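# Swing the refrigerator door wide open and leave it

## Task

Get the refrigerator door opened to a wide angle so that it stays open by itself once the robot lets go. Slamming the door in either direction counts as failure, and so does the robot toppling or finishing in a tilted state.

## Robot and tools

Robot: a Hello Robot Stretch 4 with a single arm. It has an omni-wheel base, a lift that rides up a mast, a telescoping arm that extends forward, a wrist with yaw, pitch and roll joints, and a two-finger gripper. It stands about 1.6 m tall, and the base rim lies no more than 0.23 m from the base origin.

Frames: the base frame has its origin on the floor below the base centre, with x ahead, y to the left and z up. hand_pose is reported in this frame for the point between the open fingertips (link pinch), and its printed value may be slightly wrong. With all wrist joints at 0, the hand axes line up with the base axes. The odometry frame is wherever the base frame was when the scene began.

execute_actions(actions, cameras): actions is a list holding exactly one action, or none; an empty list only returns state and images. An action may contain "base", "joints" or both, plus optional "pace" and "contact_limits". Alternatively it may be {"end_of_arm": "enable_torque"} with nothing else, which wakes any wrist or gripper motor that has switched itself off so it holds its current spot. Everything in one action starts at once and can finish at different moments.
- base: an object with exactly one key, each an offset from where the base last reported itself. translate_m drives straight, metres, -2 to 2, forward positive. strafe_m slides sideways, metres, -2 to 2, left positive. rotate_rad spins in place, radians, -3.2 to 3.2, counter-clockwise (left) positive.
- joints: an object keyed by joint name, each value an absolute target, not an offset. lift_m 0 to 1.2 m; arm_m 0 to 0.55 m extension; wrist_yaw_rad -1.134 to 4.276 (0 ahead, positive turns left, 3.14 tucked back, above 3.4 the arm may block it); wrist_pitch_rad -1.117 to 4.259 (0 level, 1.57 pointing down); wrist_roll_rad -1.117 to 4.259 (0 keeps fingers at equal height, positive is clockwise seen from behind); gripper_m -0.038 to 0.141, the fingertip gap in metres, negative meaning the tips press together. Targets past a joint range get clipped and the result notes it; any other bad value or unknown key rejects the whole call.
- pace: "slow", "default", "fast" or "max" (base up to 0.1/0.3/0.4/0.6 m/s and 1/2/3/4 rad/s; a raised lift lowers these caps).
- contact_limits: only {"arm_m": x}, x from 0 (gentlest) to 0.75 (firmest), 0.5 if omitted; the arm halts when pushing harder than that.
- cameras: list from head_camera, head_left_camera, head_right_camera, wrist_camera, or "all"; omitted or null gives all, [] gives none.
A single action runs at most 15 s. Any joint or base left out of an action may still be driving toward an earlier target. To unfold the wrist at the start, one action with lift_m 0.4 and wrist_yaw_rad 0 works.

wait(seconds): 0 to 10 s, commands nothing and returns the same report as an empty action.
zoom_image(camera, region): region is [x0, y0, x1, y1] in pixels of that camera's most recent full image, no larger than 504 by 504, origin top-left.
read_manual(section): only returns licence texts.
finished_scene(scene): give the current scene number; it closes the scene permanently once the last command has been held and reports success. The door must be staying open on its own.

Cameras: head_camera sits atop the mast facing forward and downward; turn the base to aim it. head_left_camera and head_right_camera are fisheyes beside it pointing more steeply down, also showing base and arm. wrist_camera looks along the fingers, with fingertips near the bottom of its image.

Result lines: base_status and joint_status tell how each commanded motion ended: "done"; "off_target" (stopped short, may keep pushing); "contact_stop_at_<key>" (something blocked it, that part goes slack); "limit_stop_at_<name>" (a built-in limit, e.g. own_body or tilt); "time_out"; "torque_fault" (wrist motor strained to its max and went limp, needs enable_torque). on_its_own covers what the call did not command; "held at" there is a held target, not the actual position. lidar_m: 12 horizontal distances in metres, 30-degree sectors counter-clockwise starting straight ahead (4th left, 7th behind, 10th right); "-" is nothing seen or closer than 0.25 m. wrist_depth_mm: 7x7 grid of median depths, 100 to 2000 mm, top-left first. base_odometry counts wheel rotation only; if turned_by_wheels and turned_by_imu differ by over about 0.1 rad, the base likely slipped or struck something. base_tilt in degrees, forward and right positive, with a steady offset up to about 1.5. motor_effort gives percent of maximum, positive toward larger joint values, with the peak in brackets; wheel motors read positive when turning the base right. The gripper reading does not prove a grasp; a firm squeeze shows as a gripper effort change.

Avoid: flinging the door so it bangs open or shut, so pull gently at slow pace and a modest contact limit. Sustained pushes or pulls with a high gripper can tip the robot; a lean beyond 6 degrees freezes lift, arm and wheels. Pressing the gripper into things via base or arm moves causes torque faults. Raised, rolled wrist poses (pitch below -0.2 with roll below -0.4 or above 4) can hit the robot's own body. Release the door before finishing so it stays open unaided.

Each tool is called after "Emit:" as name(argument=value, ...), one argument or row to a line, values as JSON.

## Session

I'll start by looking at the current state and images.

Emit:
execute_actions(
  actions=[],
)

Scene clock: 0.00 s.
base_odometry: x=+0.000 y=+0.000 heading=+0.000 (m, m, rad; odometry frame)
turned_by_wheels: +0.000 (rad since the last result)
turned_by_imu: +0.000 (rad since the last result)
base_tilt: forward=+0.6 right=-0.5 (deg)
lidar_m: 0.94 1.01 1.43 1.50 1.60 2.27 3.01 3.03 1.63 2.21 2.32 1.77
base_status: not commanded
joint_positions: lift_m=+0.227 arm_m=+0.001 wrist_yaw_rad=+3.193 wrist_pitch_rad=-0.013 wrist_roll_rad=+0.015 gripper_m=+0.057
joint_status: not commanded
motor_effort: lift_m=+18 arm_m=+0 wrist_yaw_rad=+2 wrist_pitch_rad=-5 wrist_roll_rad=-2 gripper_m=-2 wheel_0=+0 wheel_1=+0 wheel_2=+0 (%)
hand_pose: x=-0.1206 y=+0.0724 z=+0.4087 quat_wxyz=(-0.026, +0.006, +0.007, +1.000) (m; base frame)
wrist_depth_mm: - 139 - - - - - / - 118 142 - - - - / - 116 138 - - - - / - 127 171 - - - - / 135 141 - - - - - / 1808 1983 1537 1921 222 1808 1756 / 1182 1138 1060 165 1025 1182 1160
pictures: head_camera, head_left_camera, head_right_camera, wrist_camera
Images, in order (width x height): head_camera 420x560, head_left_camera 420x672, head_right_camera 420x672, wrist_camera 616x392.

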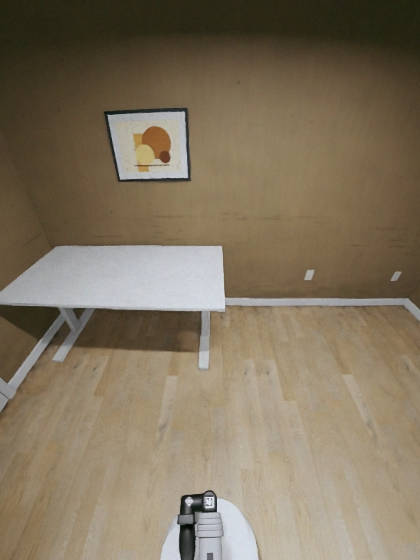

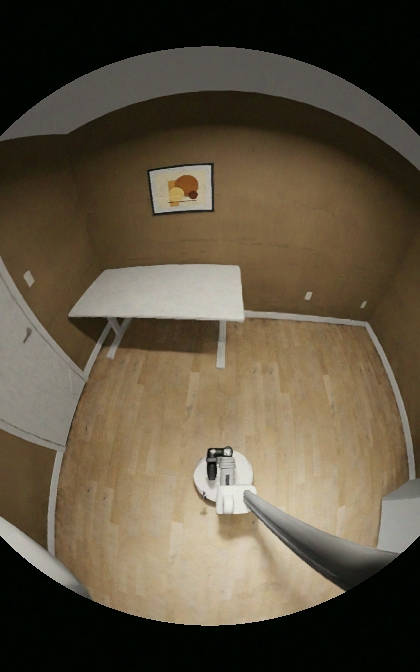

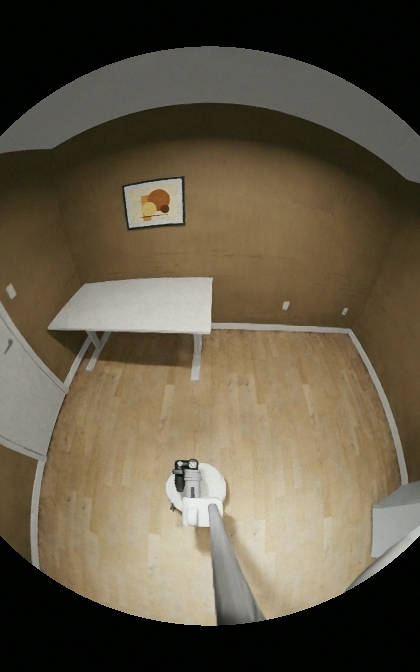

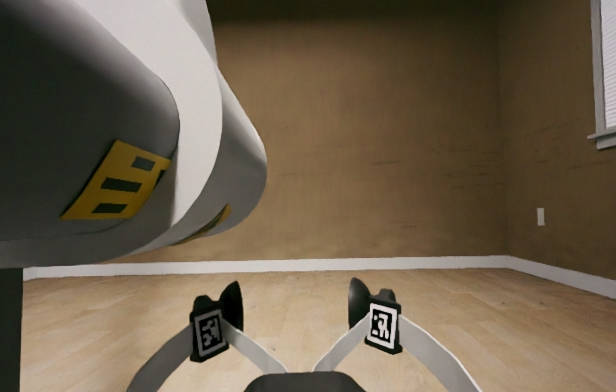

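Emit:
execute_actions(
  actions=[
    {"base": {"rotate_rad": -2.0}, "joints": {"lift_m": 0.4, "wrist_yaw_rad": 0}, "pace": "fast"},
  ],
)

Scene clock: 4.27 s.
base_odometry: x=+0.000 y=+0.000 heading=-2.001 (m, m, rad; odometry frame)
turned_by_wheels: -2.001 (rad since the last result)
turned_by_imu: -2.013 (rad since the last result)
base_tilt: forward=+0.7 right=-0.5 (deg)
lidar_m: 1.67 2.19 2.23 1.75 0.94 1.03 1.53 1.49 1.64 2.43 2.97 2.83
base_status: done
joint_positions: lift_m=+0.400 arm_m=+0.001 wrist_yaw_rad=+0.000 wrist_pitch_rad=-0.013 wrist_roll_rad=+0.015 gripper_m=+0.057
joint_status: all done
motor_effort: lift_m=+21(20) arm_m=+0(0) wrist_yaw_rad=+0(5) wrist_pitch_rad=-5(4) wrist_roll_rad=-1(2) gripper_m=-3(1) wheel_0=-2(10) wheel_1=-2(10) wheel_2=-3(10) (%)
hand_pose: x=+0.4605 y=-0.0873 z=+0.5819 quat_wxyz=(+1.000, +0.007, -0.007, +0.000) (m; base frame)
wrist_depth_mm: 1756 1921 1808 1708 - - - / 1756 1921 1808 1618 - - - / 1756 1863 1808 1618 - - - / 1756 1863 1808 1618 - - - / 1708 1863 1863 1618 - - - / 1708 1863 1464 1618 222 - - / 1661 1576 1430 165 1397 1576 1537
pictures: head_camera, head_left_camera, head_right_camera, wrist_camera
camera_calibration (this result's frames):
wrist_camera: T_world_to_cam=[[-0.0417323, -0.998976, -0.0174998, -0.0651516], [0.0662533, 0.0147096, -0.997694, 0.622363], [0.99693, -0.0427955, 0.0655716, -0.275159], [0, 0, 0, 1]] pos_world=[0.230362, -0.0860152, 0.637831]
Images, in order (width x height): head_camera 420x560, head_left_camera 420x672, head_right_camera 420x672, wrist_camera 616x392.

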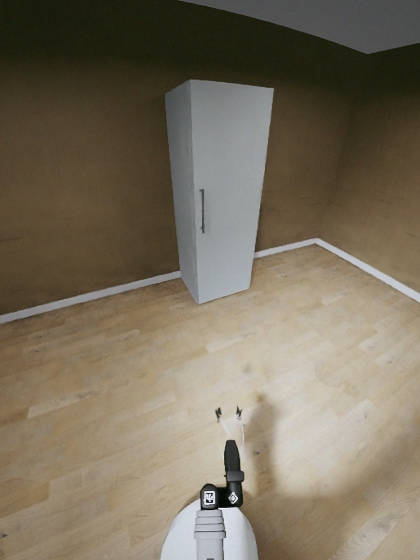

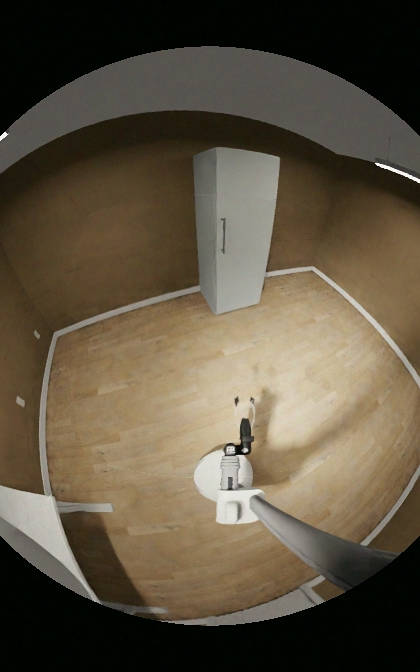

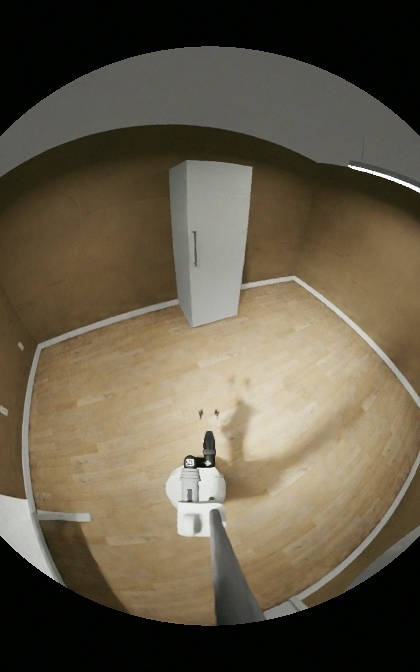

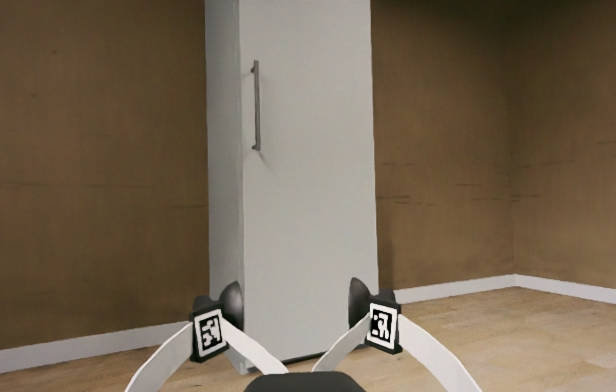

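Emit:
zoom_image(
  camera="head_camera",
  region=[150, 70, 300, 320],
)

Emit:
zoom_image(
  camera="wrist_camera",
  region=[180, 0, 420, 200],
)

Region (150, 70, 300, 320) of head_camera's 420x560 image, scaled by 2.016, with more detail than that image has; it fills the left 302 columns of this view, and the rest is white.

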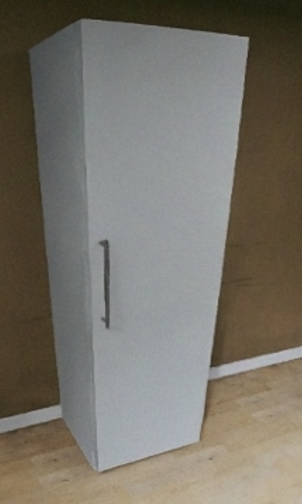

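Region (180, 0, 420, 200) of wrist_camera's 616x392 image, scaled by 2.100.

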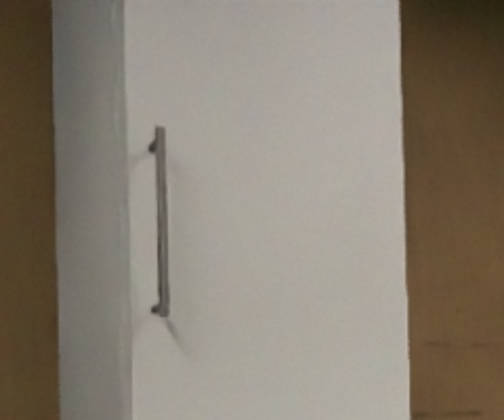

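Emit:
execute_actions(
  actions=[
    {"base": {"translate_m": 0.82}, "joints": {"lift_m": 0.75, "gripper_m": 0.12, "wrist_pitch_rad": 0, "wrist_roll_rad": 0}, "pace": "max"},
  ],
  cameras=["head_camera"],
)

Emit:
execute_actions(
  actions=[
    {"base": {"rotate_rad": 0.36}, "pace": "max"},
  ],
)

Scene clock: 43.23 s.
base_odometry: x=-0.341 y=-0.746 heading=-2.000 (m, m, rad; odometry frame)
turned_by_wheels: +0.000 (rad since the last result)
turned_by_imu: -0.001 (rad since the last result)
base_tilt: forward=+0.6 right=-0.5 (deg)
lidar_m: 0.82 1.45 1.57 2.09 1.87 1.44 2.14 2.27 2.43 2.70 2.67 1.06
base_status: done
joint_positions: lift_m=+0.750 arm_m=+0.001 wrist_yaw_rad=+0.000 wrist_pitch_rad=+0.002 wrist_roll_rad=+0.000 gripper_m=+0.120
joint_status: all done
motor_effort: lift_m=+20(23) arm_m=+0(0) wrist_yaw_rad=+0(0) wrist_pitch_rad=-4(4) wrist_roll_rad=-3(2) gripper_m=+2(0) wheel_0=+1(5) wheel_1=+1(9) wheel_2=+0(13) (%)
hand_pose: x=+0.4605 y=-0.0874 z=+0.9275 quat_wxyz=(+1.000, +0.000, +0.001, +0.000) (m; base frame)
wrist_depth_mm: 1098 1182 691 750 854 1921 - / 1098 1160 683 750 854 1921 - / 1098 1160 683 750 842 1921 - / 1098 1160 683 750 854 1921 - / 1098 1160 676 741 842 1863 - / 1078 1138 668 750 788 1863 - / 1078 1060 654 152 831 1863 -
pictures: head_camera
Images, in order (width x height): head_camera 420x560.

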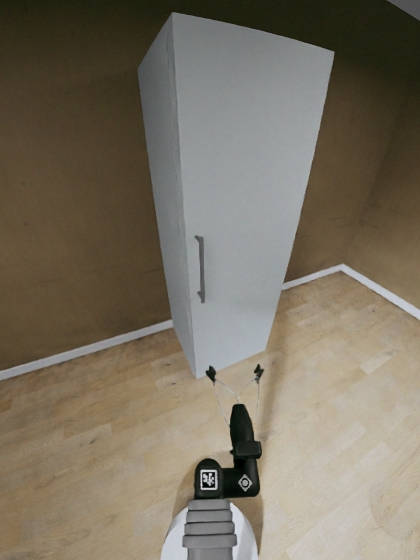

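Scene clock: 44.30 s.
base_odometry: x=-0.342 y=-0.746 heading=-1.640 (m, m, rad; odometry frame)
turned_by_wheels: +0.360 (rad since the last result)
turned_by_imu: +0.362 (rad since the last result)
base_tilt: forward=+0.6 right=-0.5 (deg)
lidar_m: 0.90 1.50 2.00 2.06 1.46 1.76 2.25 2.33 2.81 2.66 2.16 0.82
base_status: done
joint_positions: lift_m=+0.750 arm_m=+0.001 wrist_yaw_rad=+0.000 wrist_pitch_rad=+0.002 wrist_roll_rad=+0.000 gripper_m=+0.120
joint_status: not commanded
motor_effort: lift_m=+20(20) arm_m=+0(0) wrist_yaw_rad=+0(1) wrist_pitch_rad=-3(4) wrist_roll_rad=-3(3) gripper_m=+1(1) wheel_0=+0(1) wheel_1=+0(9) wheel_2=-1(8) (%)
hand_pose: x=+0.4605 y=-0.0874 z=+0.9275 quat_wxyz=(+1.000, +0.000, +0.001, +0.000) (m; base frame)
wrist_depth_mm: 1205 1229 1255 1281 647 661 676 / 1182 1205 1229 1255 647 654 668 / 1205 1205 1229 1281 640 654 668 / 1182 1205 1229 1255 640 654 668 / 1182 1205 1229 1255 634 647 668 / 1182 1205 1229 1229 627 647 661 / 1160 1205 1205 152 627 647 668
pictures: head_camera, head_left_camera, head_right_camera, wrist_camera
camera_calibration (this result's frames):
wrist_camera: T_world_to_cam=[[-0.0423196, -0.9991, -0.00281493, -0.0725669], [0.0512608, 0.000642472, -0.998685, 0.973851], [0.997788, -0.0424082, 0.0511875, -0.284844], [0, 0, 0, 1]] pos_world=[0.231223, -0.085207, 0.986946]
Images, in order (width x height): head_camera 420x560, head_left_camera 420x672, head_right_camera 420x672, wrist_camera 616x392.

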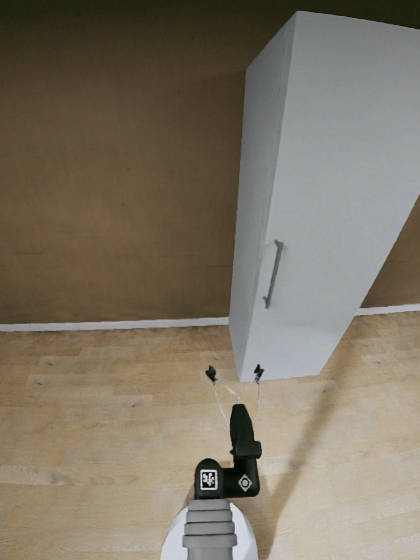

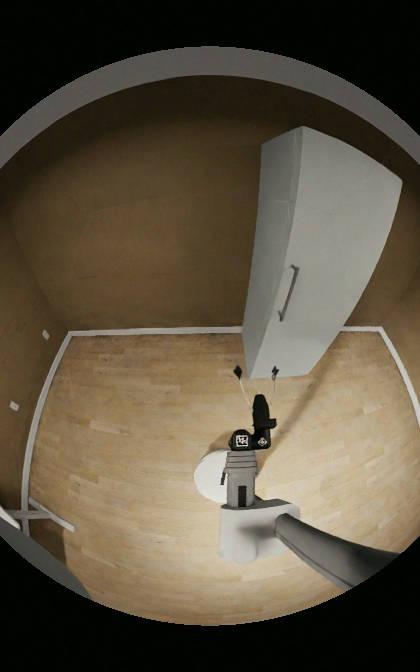

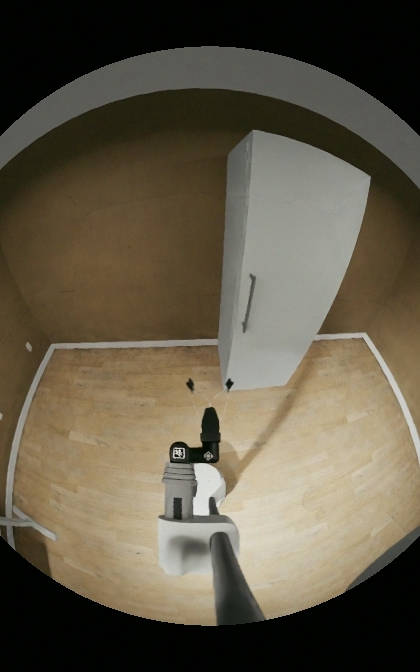

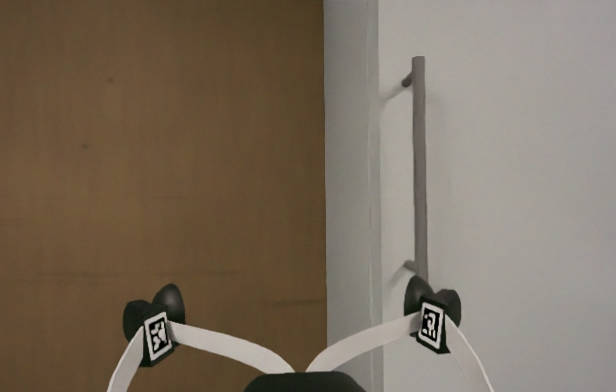

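Emit:
zoom_image(
  camera="head_camera",
  region=[200, 220, 400, 420],
)

Region (200, 220, 400, 420) of head_camera's 420x560 image, scaled by 2.520, with more detail than that image has.

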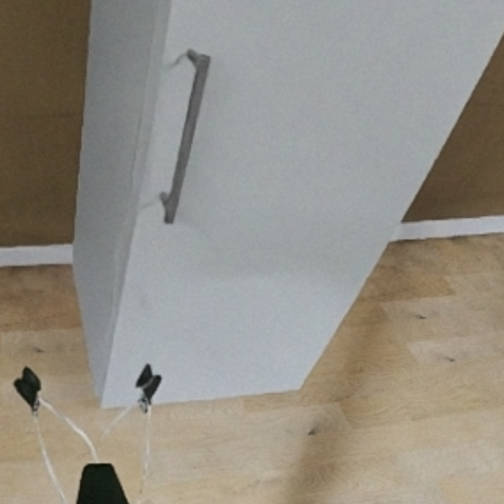

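Emit:
execute_actions(
  actions=[
    {"base": {"strafe_m": -0.203}, "joints": {"lift_m": 0.83, "wrist_yaw_rad": 0.04, "arm_m": 0.22}, "pace": "max"},
  ],
  cameras=["head_camera", "wrist_camera"],
)

Scene clock: 90.17 s.
base_odometry: x=-0.544 y=-0.731 heading=-1.641 (m, m, rad; odometry frame)
turned_by_wheels: +0.000 (rad since the last result)
turned_by_imu: +0.000 (rad since the last result)
base_tilt: forward=+0.6 right=-0.5 (deg)
lidar_m: 0.76 1.50 2.02 2.27 1.64 2.03 2.26 2.34 2.57 2.46 2.19 0.87
base_status: done
joint_positions: lift_m=+0.830 arm_m=+0.219 wrist_yaw_rad=+0.040 wrist_pitch_rad=+0.002 wrist_roll_rad=+0.000 gripper_m=+0.120
joint_status: all done
motor_effort: lift_m=+20(23) arm_m=+6(6) wrist_yaw_rad=+0(10) wrist_pitch_rad=-4(4) wrist_roll_rad=-3(3) gripper_m=+1(2) wheel_0=-2(11) wheel_1=+0(12) wheel_2=-1(1) (%)
hand_pose: x=+0.6816 y=-0.0758 z=+1.0076 quat_wxyz=(+1.000, +0.000, +0.001, +0.020) (m; base frame)
wrist_depth_mm: 1008 1025 1042 410 415 421 427 / 991 1025 1025 407 415 421 424 / 1008 1008 1025 407 415 418 424 / 1008 1025 1042 404 410 418 421 / 1008 1008 1008 404 410 415 421 / 991 1008 1025 399 404 413 421 / 1008 991 1008 152 407 413 421
pictures: head_camera, wrist_camera
camera_calibration (this result's frames):
wrist_camera: T_world_to_cam=[[-0.00224321, -0.999994, -0.00278398, -0.0787765], [0.0511752, 0.00266555, -0.998686, 1.04265], [0.998687, -0.00238274, 0.0511689, -0.506616], [0, 0, 0, 1]] pos_world=[0.452416, -0.0827623, 1.06698]
Images, in order (width x height): head_camera 420x560, wrist_camera 616x392.

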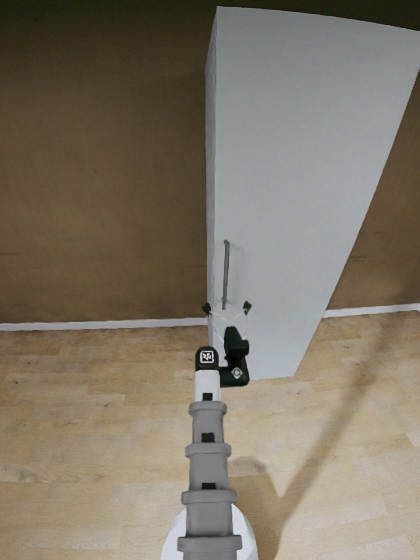

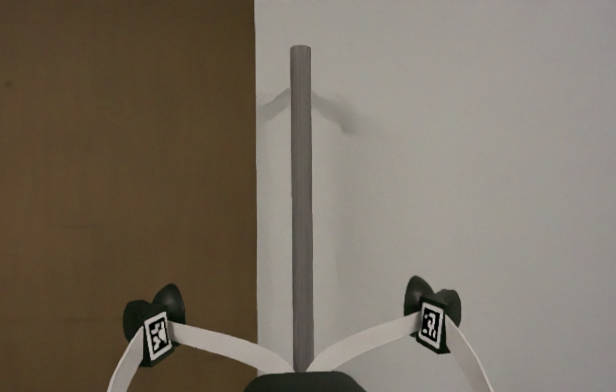

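Emit:
execute_actions(
  actions=[
    {"joints": {"arm_m": 0.335}, "contact_limits": {"arm_m": 0.2}, "pace": "fast"},
  ],
  cameras=["head_camera", "wrist_camera", "head_right_camera"],
)

Scene clock: 98.70 s.
base_odometry: x=-0.544 y=-0.731 heading=-1.641 (m, m, rad; odometry frame)
turned_by_wheels: +0.000 (rad since the last result)
turned_by_imu: +0.000 (rad since the last result)
base_tilt: forward=+0.6 right=-0.4 (deg)
lidar_m: 0.78 1.49 2.00 2.26 1.64 2.05 2.25 2.33 2.60 2.46 2.16 0.86
base_status: not commanded
joint_positions: lift_m=+0.830 arm_m=+0.334 wrist_yaw_rad=+0.040 wrist_pitch_rad=+0.002 wrist_roll_rad=+0.000 gripper_m=+0.120
joint_status: all done
motor_effort: lift_m=+19(19) arm_m=+6(8) wrist_yaw_rad=+0(2) wrist_pitch_rad=-5(4) wrist_roll_rad=-2(3) gripper_m=+1(0) wheel_0=-2(2) wheel_1=+0(0) wheel_2=+0(0) (%)
contact_limits: arm_m 0.2
hand_pose: x=+0.7965 y=-0.0758 z=+1.0076 quat_wxyz=(+1.000, +0.000, +0.001, +0.020) (m; base frame)
wrist_depth_mm: 904 917 917 293 297 300 304 / 891 904 917 291 297 301 304 / 891 904 904 290 296 298 303 / 891 904 904 290 294 298 303 / 891 891 904 289 293 297 301 / 891 891 904 286 291 297 300 / 878 891 891 152 291 296 300
pictures: head_camera, head_right_camera, wrist_camera
camera_calibration (this result's frames):
wrist_camera: T_world_to_cam=[[-0.00220885, -0.999994, -0.00278403, -0.0785359], [0.0511798, 0.00266734, -0.998686, 1.03676], [0.998687, -0.00234843, 0.0511736, -0.62144], [0, 0, 0, 1]] pos_world=[0.56739, -0.0827602, 1.06698]
Images, in order (width x height): head_camera 420x560, head_right_camera 420x672, wrist_camera 616x392.

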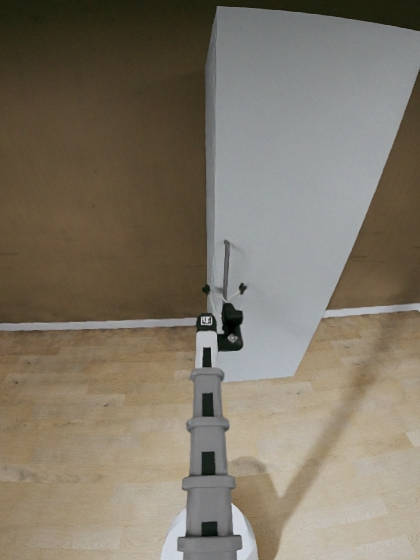

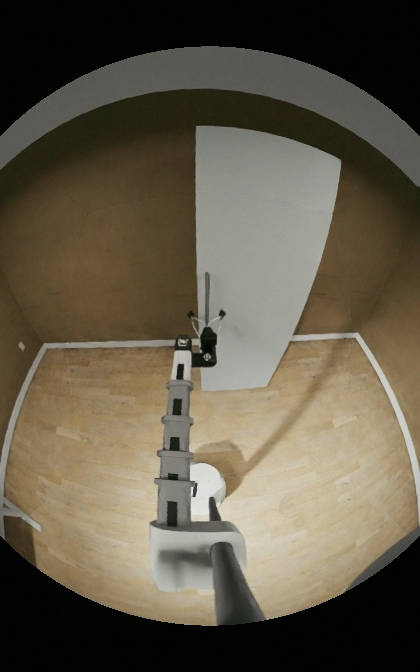

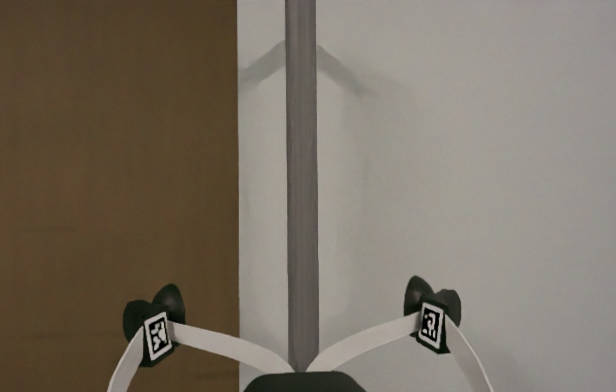

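Emit:
zoom_image(
  camera="wrist_camera",
  region=[230, 200, 380, 320],
)

Emit:
zoom_image(
  camera="head_camera",
  region=[170, 230, 290, 360],
)

Region (230, 200, 380, 320) of wrist_camera's 616x392 image, scaled by 3.360; it fills the top 403 rows of this view, and the rest is white.

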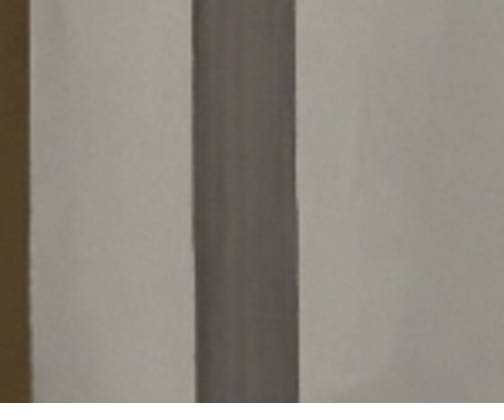

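Region (170, 230, 290, 360) of head_camera's 420x560 image, scaled by 3.877, with more detail than that image has; it fills the left 465 columns of this view, and the rest is white.

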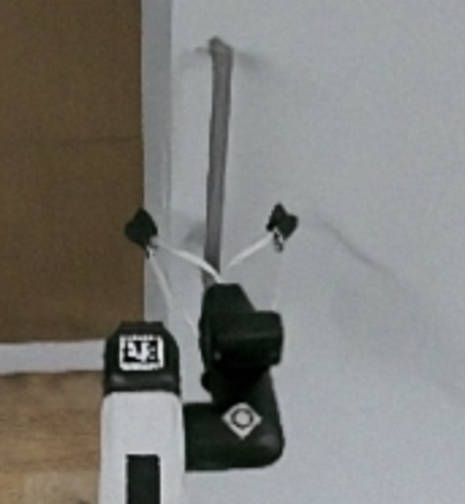

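Emit:
execute_actions(
  actions=[
    {"joints": {"arm_m": 0.346, "gripper_m": -0.025}, "contact_limits": {"arm_m": 0.2}, "pace": "fast"},
  ],
  cameras=["head_camera", "wrist_camera"],
)

Scene clock: 112.13 s.
base_odometry: x=-0.544 y=-0.731 heading=-1.641 (m, m, rad; odometry frame)
turned_by_wheels: +0.000 (rad since the last result)
turned_by_imu: +0.000 (rad since the last result)
base_tilt: forward=+0.5 right=-0.5 (deg)
lidar_m: 0.77 1.50 1.99 2.27 1.61 2.02 2.26 2.33 2.58 2.45 2.17 0.87
base_status: not commanded
joint_positions: lift_m=+0.830 arm_m=+0.346 wrist_yaw_rad=+0.042 wrist_pitch_rad=+0.002 wrist_roll_rad=+0.000 gripper_m=-0.024
joint_status: all done
motor_effort: lift_m=+20(20) arm_m=+2(6) wrist_yaw_rad=-4(8) wrist_pitch_rad=-4(4) wrist_roll_rad=-3(2) gripper_m=-22(20) wheel_0=-4(4) wheel_1=-1(1) wheel_2=+2(2) (%)
contact_limits: arm_m 0.2
hand_pose: x=+0.8085 y=-0.0753 z=+1.0075 quat_wxyz=(+1.000, +0.000, +0.001, +0.021) (m; base frame)
wrist_depth_mm: 878 904 904 278 285 287 291 / 891 891 891 278 282 287 290 / 878 891 904 277 282 286 290 / 878 878 904 276 282 285 289 / 878 878 904 276 281 283 287 / 866 891 891 212 278 283 286 / 866 878 180 199 277 281 286
pictures: head_camera, wrist_camera
camera_calibration (this result's frames):
wrist_camera: T_world_to_cam=[[-0.000677616, -0.999996, -0.00277091, -0.079314], [0.0508473, 0.00273287, -0.998703, 1.03634], [0.998706, -0.00081763, 0.0508452, -0.632983], [0, 0, 0, 1]] pos_world=[0.579415, -0.0826634, 1.06696]
Images, in order (width x height): head_camera 420x560, wrist_camera 616x392.

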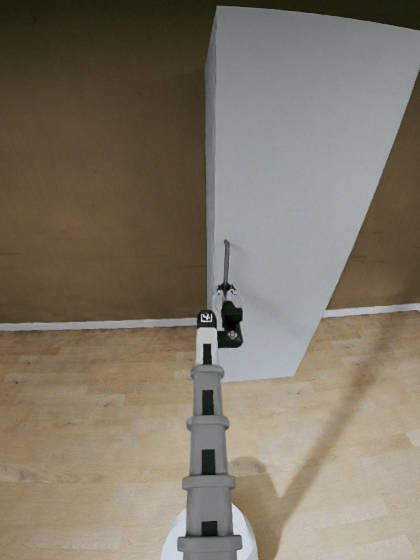

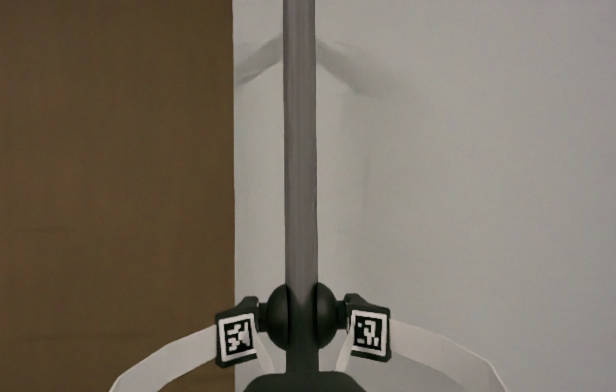

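Emit:
execute_actions(
  actions=[
    {"base": {"translate_m": -0.08}, "joints": {"wrist_yaw_rad": 0.0}, "pace": "slow"},
  ],
  cameras=["head_camera", "wrist_camera"],
)

Scene clock: 125.43 s.
base_odometry: x=-0.538 y=-0.652 heading=-1.641 (m, m, rad; odometry frame)
turned_by_wheels: +0.000 (rad since the last result)
turned_by_imu: +0.000 (rad since the last result)
base_tilt: forward=+0.6 right=-0.5 (deg)
lidar_m: 0.86 1.59 2.11 2.26 1.60 2.04 2.18 2.23 2.57 2.45 2.28 0.96
base_status: done
joint_positions: lift_m=+0.830 arm_m=+0.346 wrist_yaw_rad=+0.000 wrist_pitch_rad=+0.002 wrist_roll_rad=+0.000 gripper_m=-0.025
joint_status: all done
motor_effort: lift_m=+20(20) arm_m=+1(1) wrist_yaw_rad=-1(34) wrist_pitch_rad=-3(6) wrist_roll_rad=-3(3) gripper_m=-14(23) wheel_0=-3(2) wheel_1=-4(6) wheel_2=+2(14) (%)
hand_pose: x=+0.8052 y=-0.0874 z=+1.0076 quat_wxyz=(+1.000, +0.000, +0.001, +0.000) (m; base frame)
wrist_depth_mm: 946 960 976 366 375 384 392 / 946 976 976 366 377 384 394 / 931 960 976 366 373 382 392 / 946 960 976 364 373 382 389 / 931 946 976 362 373 379 387 / 931 946 960 206 368 379 384 / 931 946 182 182 179 377 384
pictures: head_camera, wrist_camera
camera_calibration (this result's frames):
wrist_camera: T_world_to_cam=[[-0.0421084, -0.999109, -0.00278509, -0.0578909], [0.0512739, 0.00062292, -0.998684, 1.0361], [0.997797, -0.0421958, 0.051202, -0.632953], [0, 0, 0, 1]] pos_world=[0.575995, -0.0851927, 1.06698]
Images, in order (width x height): head_camera 420x560, wrist_camera 616x392.

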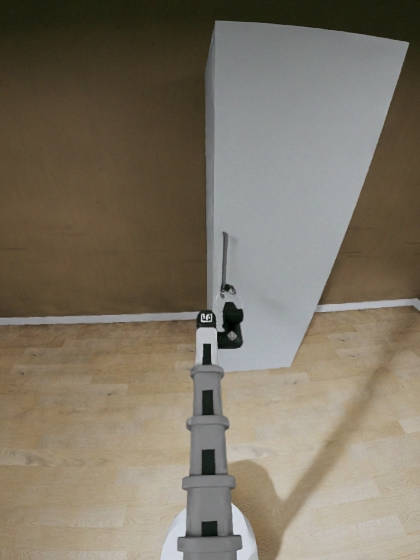

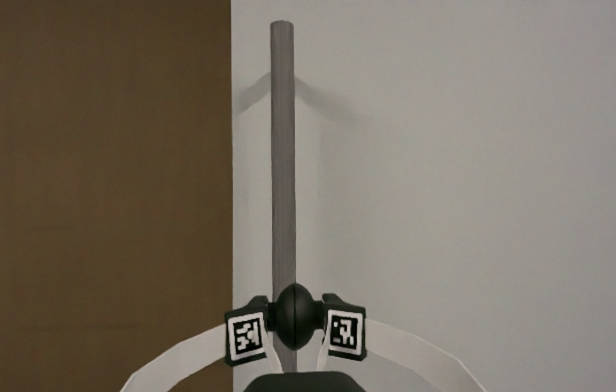

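Emit:
execute_actions(
  actions=[
    {"joints": {"arm_m": 0.375, "gripper_m": 0.06, "wrist_yaw_rad": 0.03}, "pace": "fast"},
  ],
  cameras=["wrist_camera"],
)

Emit:
execute_actions(
  actions=[
    {"joints": {"arm_m": 0.448}, "contact_limits": {"arm_m": 0.15}, "pace": "default"},
  ],
  cameras=["head_camera", "wrist_camera"],
)

Scene clock: 176.43 s.
base_odometry: x=-0.538 y=-0.652 heading=-1.641 (m, m, rad; odometry frame)
turned_by_wheels: +0.000 (rad since the last result)
turned_by_imu: +0.000 (rad since the last result)
base_tilt: forward=+0.6 right=-0.4 (deg)
lidar_m: 0.88 1.59 2.09 2.27 1.63 2.03 2.19 2.25 2.59 2.46 2.30 0.96
base_status: not commanded
joint_positions: lift_m=+0.830 arm_m=+0.374 wrist_yaw_rad=+0.030 wrist_pitch_rad=+0.002 wrist_roll_rad=+0.000 gripper_m=+0.060
joint_status: all done
motor_effort: lift_m=+20(19) arm_m=+6(7) wrist_yaw_rad=+1(2) wrist_pitch_rad=-4(3) wrist_roll_rad=-2(3) gripper_m=-2(11) wheel_0=-3(3) wheel_1=-3(3) wheel_2=+2(2) (%)
hand_pose: x=+0.8358 y=-0.0787 z=+1.0076 quat_wxyz=(+1.000, +0.000, +0.001, +0.015) (m; base frame)
wrist_depth_mm: 931 960 960 332 340 347 351 / 931 946 946 332 340 345 349 / 931 946 960 332 338 343 349 / 931 946 946 330 336 342 349 / 917 946 946 330 336 342 347 / 917 931 325 327 216 340 343 / 917 917 325 163 330 338 345
pictures: wrist_camera
camera_calibration (this result's frames):
wrist_camera: T_world_to_cam=[[-0.0123286, -0.99992, -0.00278511, -0.0729335], [0.0512337, 0.00214998, -0.998684, 1.03468], [0.998611, -0.0124551, 0.0512031, -0.661373], [0, 0, 0, 1]] pos_world=[0.606545, -0.0833896, 1.06698]
Images, in order (width x height): wrist_camera 616x392.

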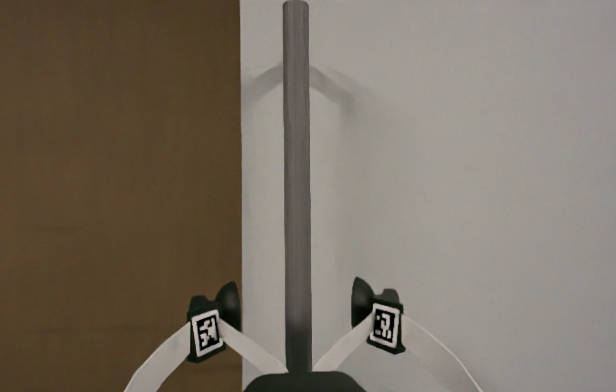

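Scene clock: 177.57 s.
base_odometry: x=-0.538 y=-0.652 heading=-1.641 (m, m, rad; odometry frame)
turned_by_wheels: +0.000 (rad since the last result)
turned_by_imu: +0.000 (rad since the last result)
base_tilt: forward=+0.5 right=-0.6 (deg)
lidar_m: 0.87 1.59 2.12 2.27 1.59 2.05 2.17 2.25 2.59 2.46 2.31 0.94
base_status: not commanded
joint_positions: lift_m=+0.830 arm_m=+0.447 wrist_yaw_rad=+0.030 wrist_pitch_rad=+0.002 wrist_roll_rad=+0.000 gripper_m=+0.060
joint_status: all done
motor_effort: lift_m=+20(19) arm_m=+6(8) wrist_yaw_rad=+1(0) wrist_pitch_rad=-3(4) wrist_roll_rad=-3(3) gripper_m=-1(2) wheel_0=-3(3) wheel_1=-3(3) wheel_2=+2(3) (%)
contact_limits: arm_m 0.15
hand_pose: x=+0.9088 y=-0.0787 z=+1.0076 quat_wxyz=(+1.000, +0.000, +0.001, +0.015) (m; base frame)
wrist_depth_mm: 866 878 891 259 265 270 273 / 866 878 878 257 264 267 272 / 854 878 878 257 264 267 272 / 854 866 866 256 262 266 271 / 854 866 866 256 260 266 270 / 854 866 253 255 216 264 270 / 854 854 253 163 258 264 268
pictures: head_camera, wrist_camera
camera_calibration (this result's frames):
wrist_camera: T_world_to_cam=[[-0.0123226, -0.99992, -0.00278452, -0.0720378], [0.0512203, 0.00214987, -0.998685, 1.03095], [0.998611, -0.012449, 0.0511897, -0.734259], [0, 0, 0, 1]] pos_world=[0.679546, -0.0833892, 1.06698]
Images, in order (width x height): head_camera 420x560, wrist_camera 616x392.

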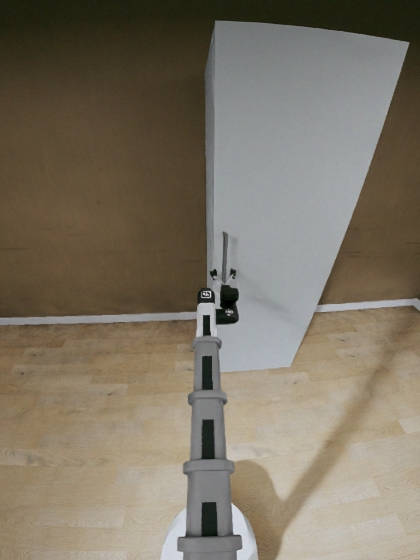

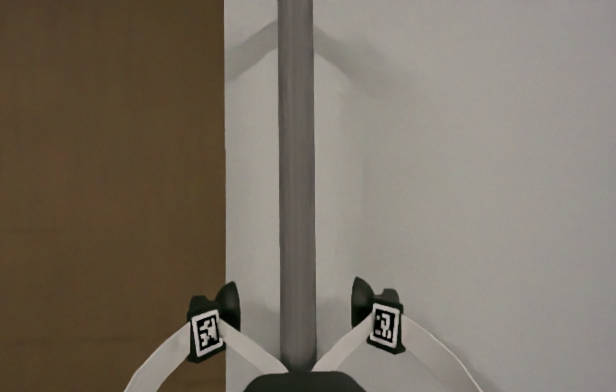

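Emit:
execute_actions(
  actions=[
    {"joints": {"arm_m": 0.456, "gripper_m": -0.02}, "contact_limits": {"arm_m": 0.2}, "pace": "default"},
  ],
  cameras=["head_camera", "wrist_camera"],
)

Scene clock: 182.63 s.
base_odometry: x=-0.539 y=-0.652 heading=-1.641 (m, m, rad; odometry frame)
turned_by_wheels: +0.000 (rad since the last result)
turned_by_imu: +0.000 (rad since the last result)
base_tilt: forward=+0.7 right=-0.5 (deg)
lidar_m: 0.85 1.57 2.13 2.26 1.62 2.02 2.18 2.25 2.60 2.46 2.31 0.97
base_status: not commanded
joint_positions: lift_m=+0.830 arm_m=+0.456 wrist_yaw_rad=+0.037 wrist_pitch_rad=+0.002 wrist_roll_rad=+0.000 gripper_m=-0.019
joint_status: all done
on_its_own: wrist_yaw_rad is at rest, and its effort (-21) is outside its rest range (-13 to +13)
motor_effort: lift_m=+20(19) arm_m=-2(5) wrist_yaw_rad=-21(22) wrist_pitch_rad=-4(3) wrist_roll_rad=-2(2) gripper_m=-19(20) wheel_0=-5(5) wheel_1=-3(3) wheel_2=+8(8) (%)
contact_limits: arm_m 0.2
hand_pose: x=+0.9189 y=-0.0766 z=+1.0076 quat_wxyz=(+1.000, +0.000, +0.001, +0.019) (m; base frame)
wrist_depth_mm: 854 866 866 248 252 255 259 / 854 866 866 246 252 254 258 / 842 854 866 245 251 255 257 / 842 842 866 245 250 253 256 / 842 854 854 243 249 252 256 / 842 854 854 189 248 251 254 / 842 842 182 180 181 251 254
pictures: head_camera, wrist_camera
camera_calibration (this result's frames):
wrist_camera: T_world_to_cam=[[-0.00497296, -0.999984, -0.00278288, -0.0765325], [0.0511531, 0.00252489, -0.998688, 1.03051], [0.998678, -0.00510879, 0.0511397, -0.743766], [0, 0, 0, 1]] pos_world=[0.689689, -0.0829329, 1.06698]
Images, in order (width x height): head_camera 420x560, wrist_camera 616x392.

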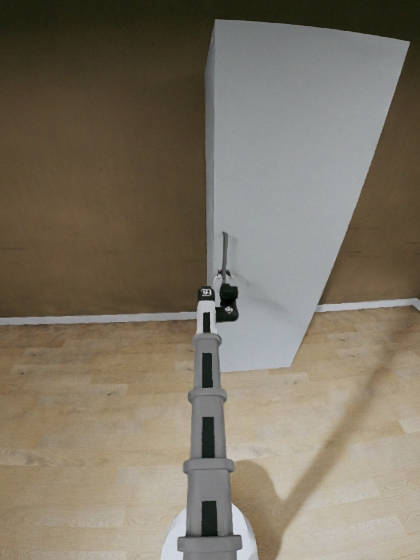

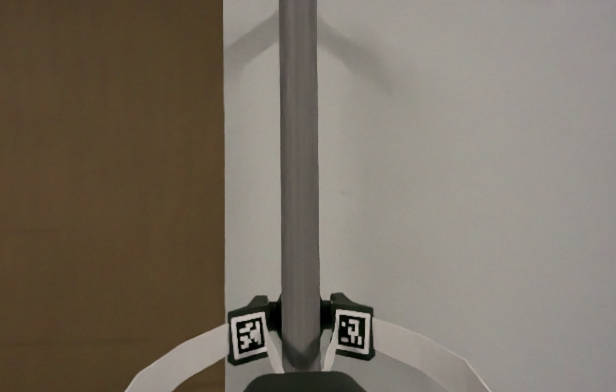

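Emit:
execute_actions(
  actions=[
    {"joints": {"arm_m": 0.42}, "contact_limits": {"arm_m": 0.5}, "pace": "slow"},
  ],
  cameras=["head_camera", "wrist_camera"],
)

Scene clock: 192.83 s.
base_odometry: x=-0.538 y=-0.652 heading=-1.639 (m, m, rad; odometry frame)
turned_by_wheels: +0.001 (rad since the last result)
turned_by_imu: -0.025 (rad since the last result)
base_tilt: forward=+0.6 right=-0.5 (deg)
lidar_m: 0.85 1.55 2.05 2.25 1.59 1.99 2.19 2.23 2.61 2.45 2.35 0.97
base_status: not commanded
joint_positions: lift_m=+0.830 arm_m=+0.456 wrist_yaw_rad=+0.041 wrist_pitch_rad=+0.004 wrist_roll_rad=+0.000 gripper_m=-0.020
joint_status: arm_m contact_stop (moved +0.000 of -0.036)
on_its_own: arm_m is slack since a contact_stop (your +0.420 is given up); wrist_yaw_rad is at rest, and its effort (-31) is outside its rest range (-13 to +13)
motor_effort: lift_m=+20(20) arm_m=+0(21) wrist_yaw_rad=-31(69) wrist_pitch_rad=-10(19) wrist_roll_rad=-2(2) gripper_m=-13(25) wheel_0=+6(10) wheel_1=+2(3) wheel_2=+10(24) (%)
contact_limits: arm_m 0.5
hand_pose: x=+0.9187 y=-0.0756 z=+1.0069 quat_wxyz=(+1.000, +0.000, +0.002, +0.020) (m; base frame)
wrist_depth_mm: 842 866 244 247 252 257 260 / 854 866 244 247 252 256 259 / 831 854 243 246 250 255 259 / 831 854 242 245 250 254 258 / 831 842 242 245 249 253 257 / 831 854 240 183 249 253 257 / 831 842 181 180 172 252 257
pictures: head_camera, wrist_camera
camera_calibration (this result's frames):
wrist_camera: T_world_to_cam=[[-0.00180588, -0.999995, -0.00268953, -0.0786141], [0.0489892, 0.00259784, -0.998796, 1.03197], [0.998798, -0.00193546, 0.0489842, -0.741244], [0, 0, 0, 1]] pos_world=[0.689655, -0.0827292, 1.06683]
Images, in order (width x height): head_camera 420x560, wrist_camera 616x392.

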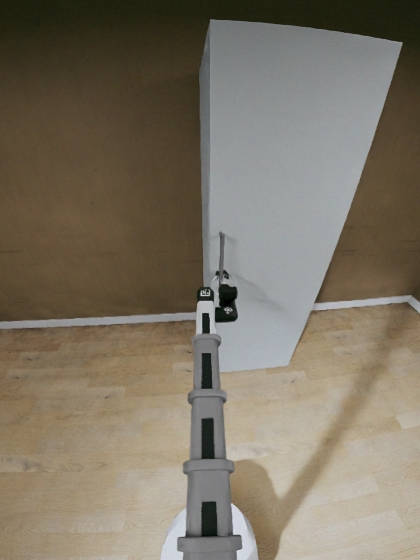

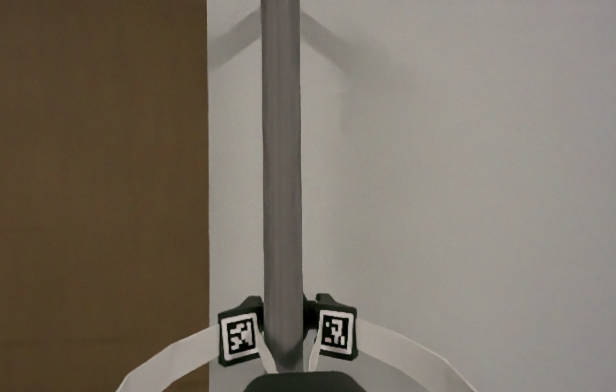

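Emit:
execute_actions(
  actions=[
    {"joints": {"gripper_m": 0.045, "wrist_yaw_rad": 0.08}, "pace": "fast"},
  ],
  cameras=["wrist_camera"],
)

Emit:
execute_actions(
  actions=[
    {"base": {"translate_m": 0.30}, "joints": {"arm_m": 0.013, "lift_m": 0.78, "gripper_m": 0.08}, "pace": "max"},
  ],
  cameras=["wrist_camera"],
)

Emit:
execute_actions(
  actions=[
    {"base": {"rotate_rad": -0.45}, "joints": {"wrist_yaw_rad": 0.67}, "pace": "max"},
  ],
)

Scene clock: 302.17 s.
base_odometry: x=-0.538 y=-0.652 heading=-1.640 (m, m, rad; odometry frame)
turned_by_wheels: -0.001 (rad since the last result)
turned_by_imu: -0.001 (rad since the last result)
base_tilt: forward=+0.5 right=-0.5 (deg)
lidar_m: 0.85 1.56 2.05 2.25 1.59 1.97 2.19 2.22 2.61 2.47 2.36 0.97
base_status: not commanded
joint_positions: lift_m=+0.830 arm_m=+0.456 wrist_yaw_rad=+0.078 wrist_pitch_rad=+0.002 wrist_roll_rad=+0.000 gripper_m=+0.045
joint_status: all done
on_its_own: arm_m is held at +0.456, not at your +0.420, since a contact_stop
motor_effort: lift_m=+20(20) arm_m=+0(0) wrist_yaw_rad=+6(24) wrist_pitch_rad=-5(11) wrist_roll_rad=-3(3) gripper_m=+2(12) wheel_0=+1(6) wheel_1=+2(2) wheel_2=+1(11) (%)
hand_pose: x=+0.9213 y=-0.0646 z=+1.0075 quat_wxyz=(+0.999, +0.000, +0.001, +0.039) (m; base frame)
wrist_depth_mm: 854 866 244 188 248 251 253 / 854 866 244 187 247 251 253 / 854 866 242 243 247 250 251 / 842 866 242 242 246 248 251 / 842 854 241 241 245 248 251 / 854 854 239 194 244 246 250 / 854 842 238 156 190 247 249
pictures: wrist_camera
camera_calibration (this result's frames):
wrist_camera: T_world_to_cam=[[0.0359312, -0.99935, -0.00277095, -0.102189], [0.0507539, 0.00459398, -0.998701, 1.03077], [0.998065, 0.0357439, 0.050886, -0.7427], [0, 0, 0, 1]] pos_world=[0.692619, -0.0803105, 1.06694]
Images, in order (width x height): wrist_camera 616x392.

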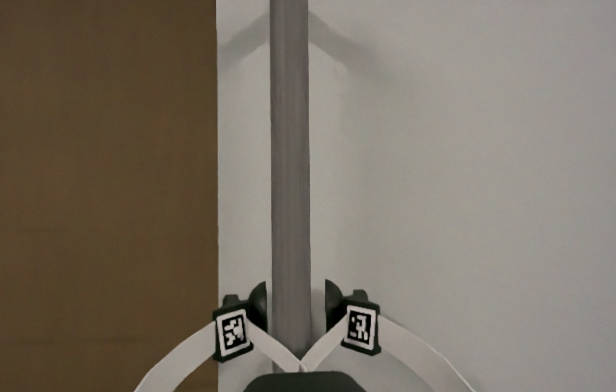

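Scene clock: 304.33 s.
base_odometry: x=-0.559 y=-0.951 heading=-1.640 (m, m, rad; odometry frame)
turned_by_wheels: +0.000 (rad since the last result)
turned_by_imu: +0.000 (rad since the last result)
base_tilt: forward=+0.5 right=-0.4 (deg)
lidar_m: 0.55 1.26 1.66 2.27 1.77 2.04 2.49 2.55 2.61 2.44 1.91 0.63
base_status: done
joint_positions: lift_m=+0.780 arm_m=+0.014 wrist_yaw_rad=+0.080 wrist_pitch_rad=+0.002 wrist_roll_rad=+0.000 gripper_m=+0.080
joint_status: all done
motor_effort: lift_m=+18(18) arm_m=-6(6) wrist_yaw_rad=+2(6) wrist_pitch_rad=-4(6) wrist_roll_rad=-2(2) gripper_m=-2(4) wheel_0=+1(6) wheel_1=+2(7) wheel_2=+2(12) (%)
hand_pose: x=+0.4796 y=-0.0641 z=+0.9577 quat_wxyz=(+0.999, +0.000, +0.001, +0.040) (m; base frame)
wrist_depth_mm: 1008 1008 1025 387 392 397 399 / 991 1008 1025 384 392 394 399 / 991 991 1008 384 389 392 399 / 991 1008 1008 382 389 392 397 / 976 991 991 382 387 392 394 / 976 991 379 379 216 389 392 / 991 991 991 158 382 389 392
pictures: wrist_camera
camera_calibration (this result's frames):
wrist_camera: T_world_to_cam=[[0.0375321, -0.999292, -0.00267429, -0.0868394], [0.0509181, 0.0045851, -0.998692, 1.00339], [0.997997, 0.0373469, 0.0510541, -0.299323], [0, 0, 0, 1]] pos_world=[0.250892, -0.0801998, 1.01713]
Images, in order (width x height): wrist_camera 616x392.

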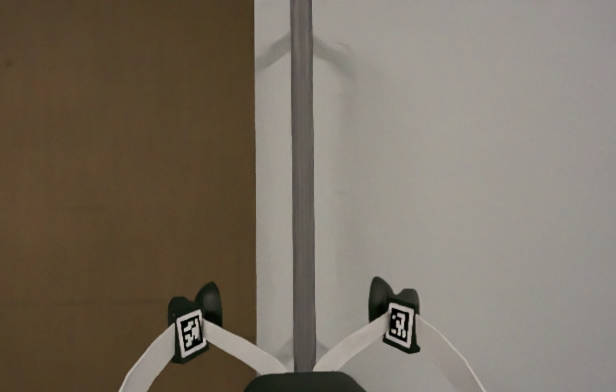

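Scene clock: 305.50 s.
base_odometry: x=-0.559 y=-0.951 heading=-2.090 (m, m, rad; odometry frame)
turned_by_wheels: -0.450 (rad since the last result)
turned_by_imu: -0.453 (rad since the last result)
base_tilt: forward=+0.5 right=-0.4 (deg)
lidar_m: 0.63 0.56 1.29 1.78 2.27 1.74 2.19 2.49 2.55 2.55 2.44 0.86
base_status: done
joint_positions: lift_m=+0.780 arm_m=+0.014 wrist_yaw_rad=+0.670 wrist_pitch_rad=+0.002 wrist_roll_rad=+0.000 gripper_m=+0.080
joint_status: all done
motor_effort: lift_m=+17(18) arm_m=-6(6) wrist_yaw_rad=+2(7) wrist_pitch_rad=-5(5) wrist_roll_rad=-3(2) gripper_m=-2(1) wheel_0=+2(8) wheel_1=+2(7) wheel_2=+0(6) (%)
hand_pose: x=+0.4654 y=+0.1105 z=+0.9577 quat_wxyz=(+0.944, +0.000, +0.001, +0.329) (m; base frame)
wrist_depth_mm: 1118 1098 1078 399 394 387 377 / 1118 1098 1060 397 392 387 379 / 1098 1078 1078 397 392 384 377 / 1098 1078 1060 397 389 382 375 / 1098 1060 1060 394 389 382 373 / 1118 1078 399 392 216 382 373 / 1098 1078 399 158 384 377 373
pictures: head_camera, head_left_camera, head_right_camera, wrist_camera
camera_calibration (this result's frames):
wrist_camera: T_world_to_cam=[[0.586975, -0.809601, -0.00267608, -0.188474], [0.0397988, 0.032156, -0.99869, 1.00545], [0.808626, 0.5861, 0.0510959, -0.264286], [0, 0, 0, 1]] pos_world=[0.284322, -0.0300225, 1.01713]
Images, in order (width x height): head_camera 420x560, head_left_camera 420x672, head_right_camera 420x672, wrist_camera 616x392.

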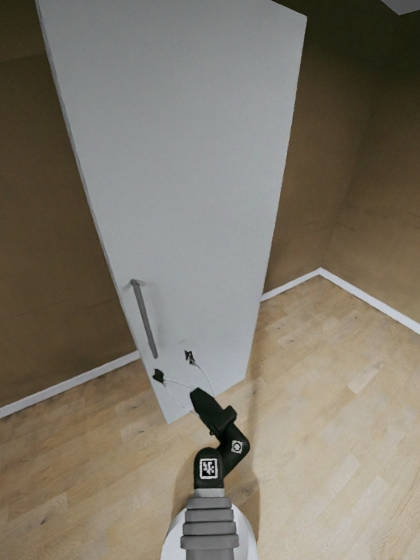

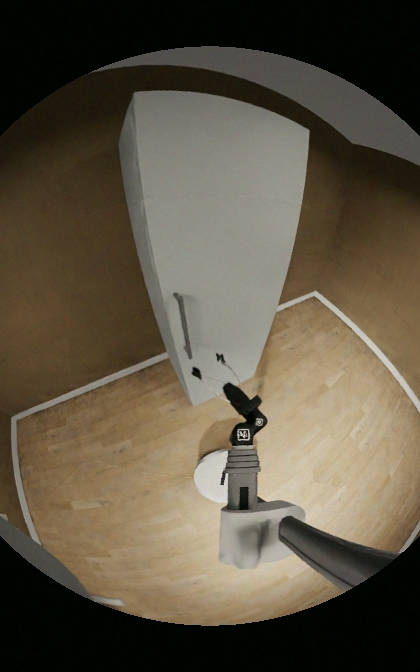

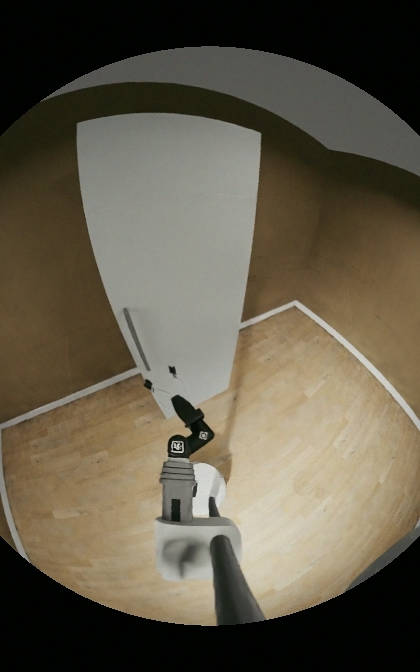

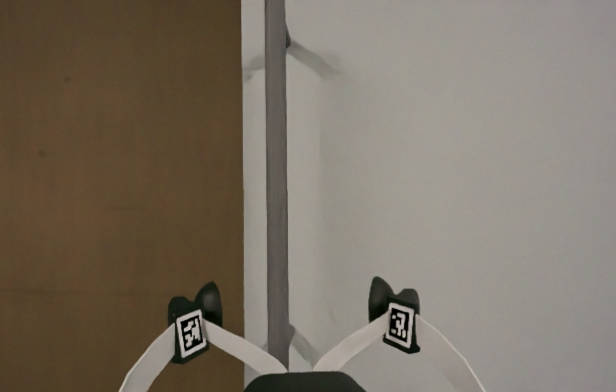

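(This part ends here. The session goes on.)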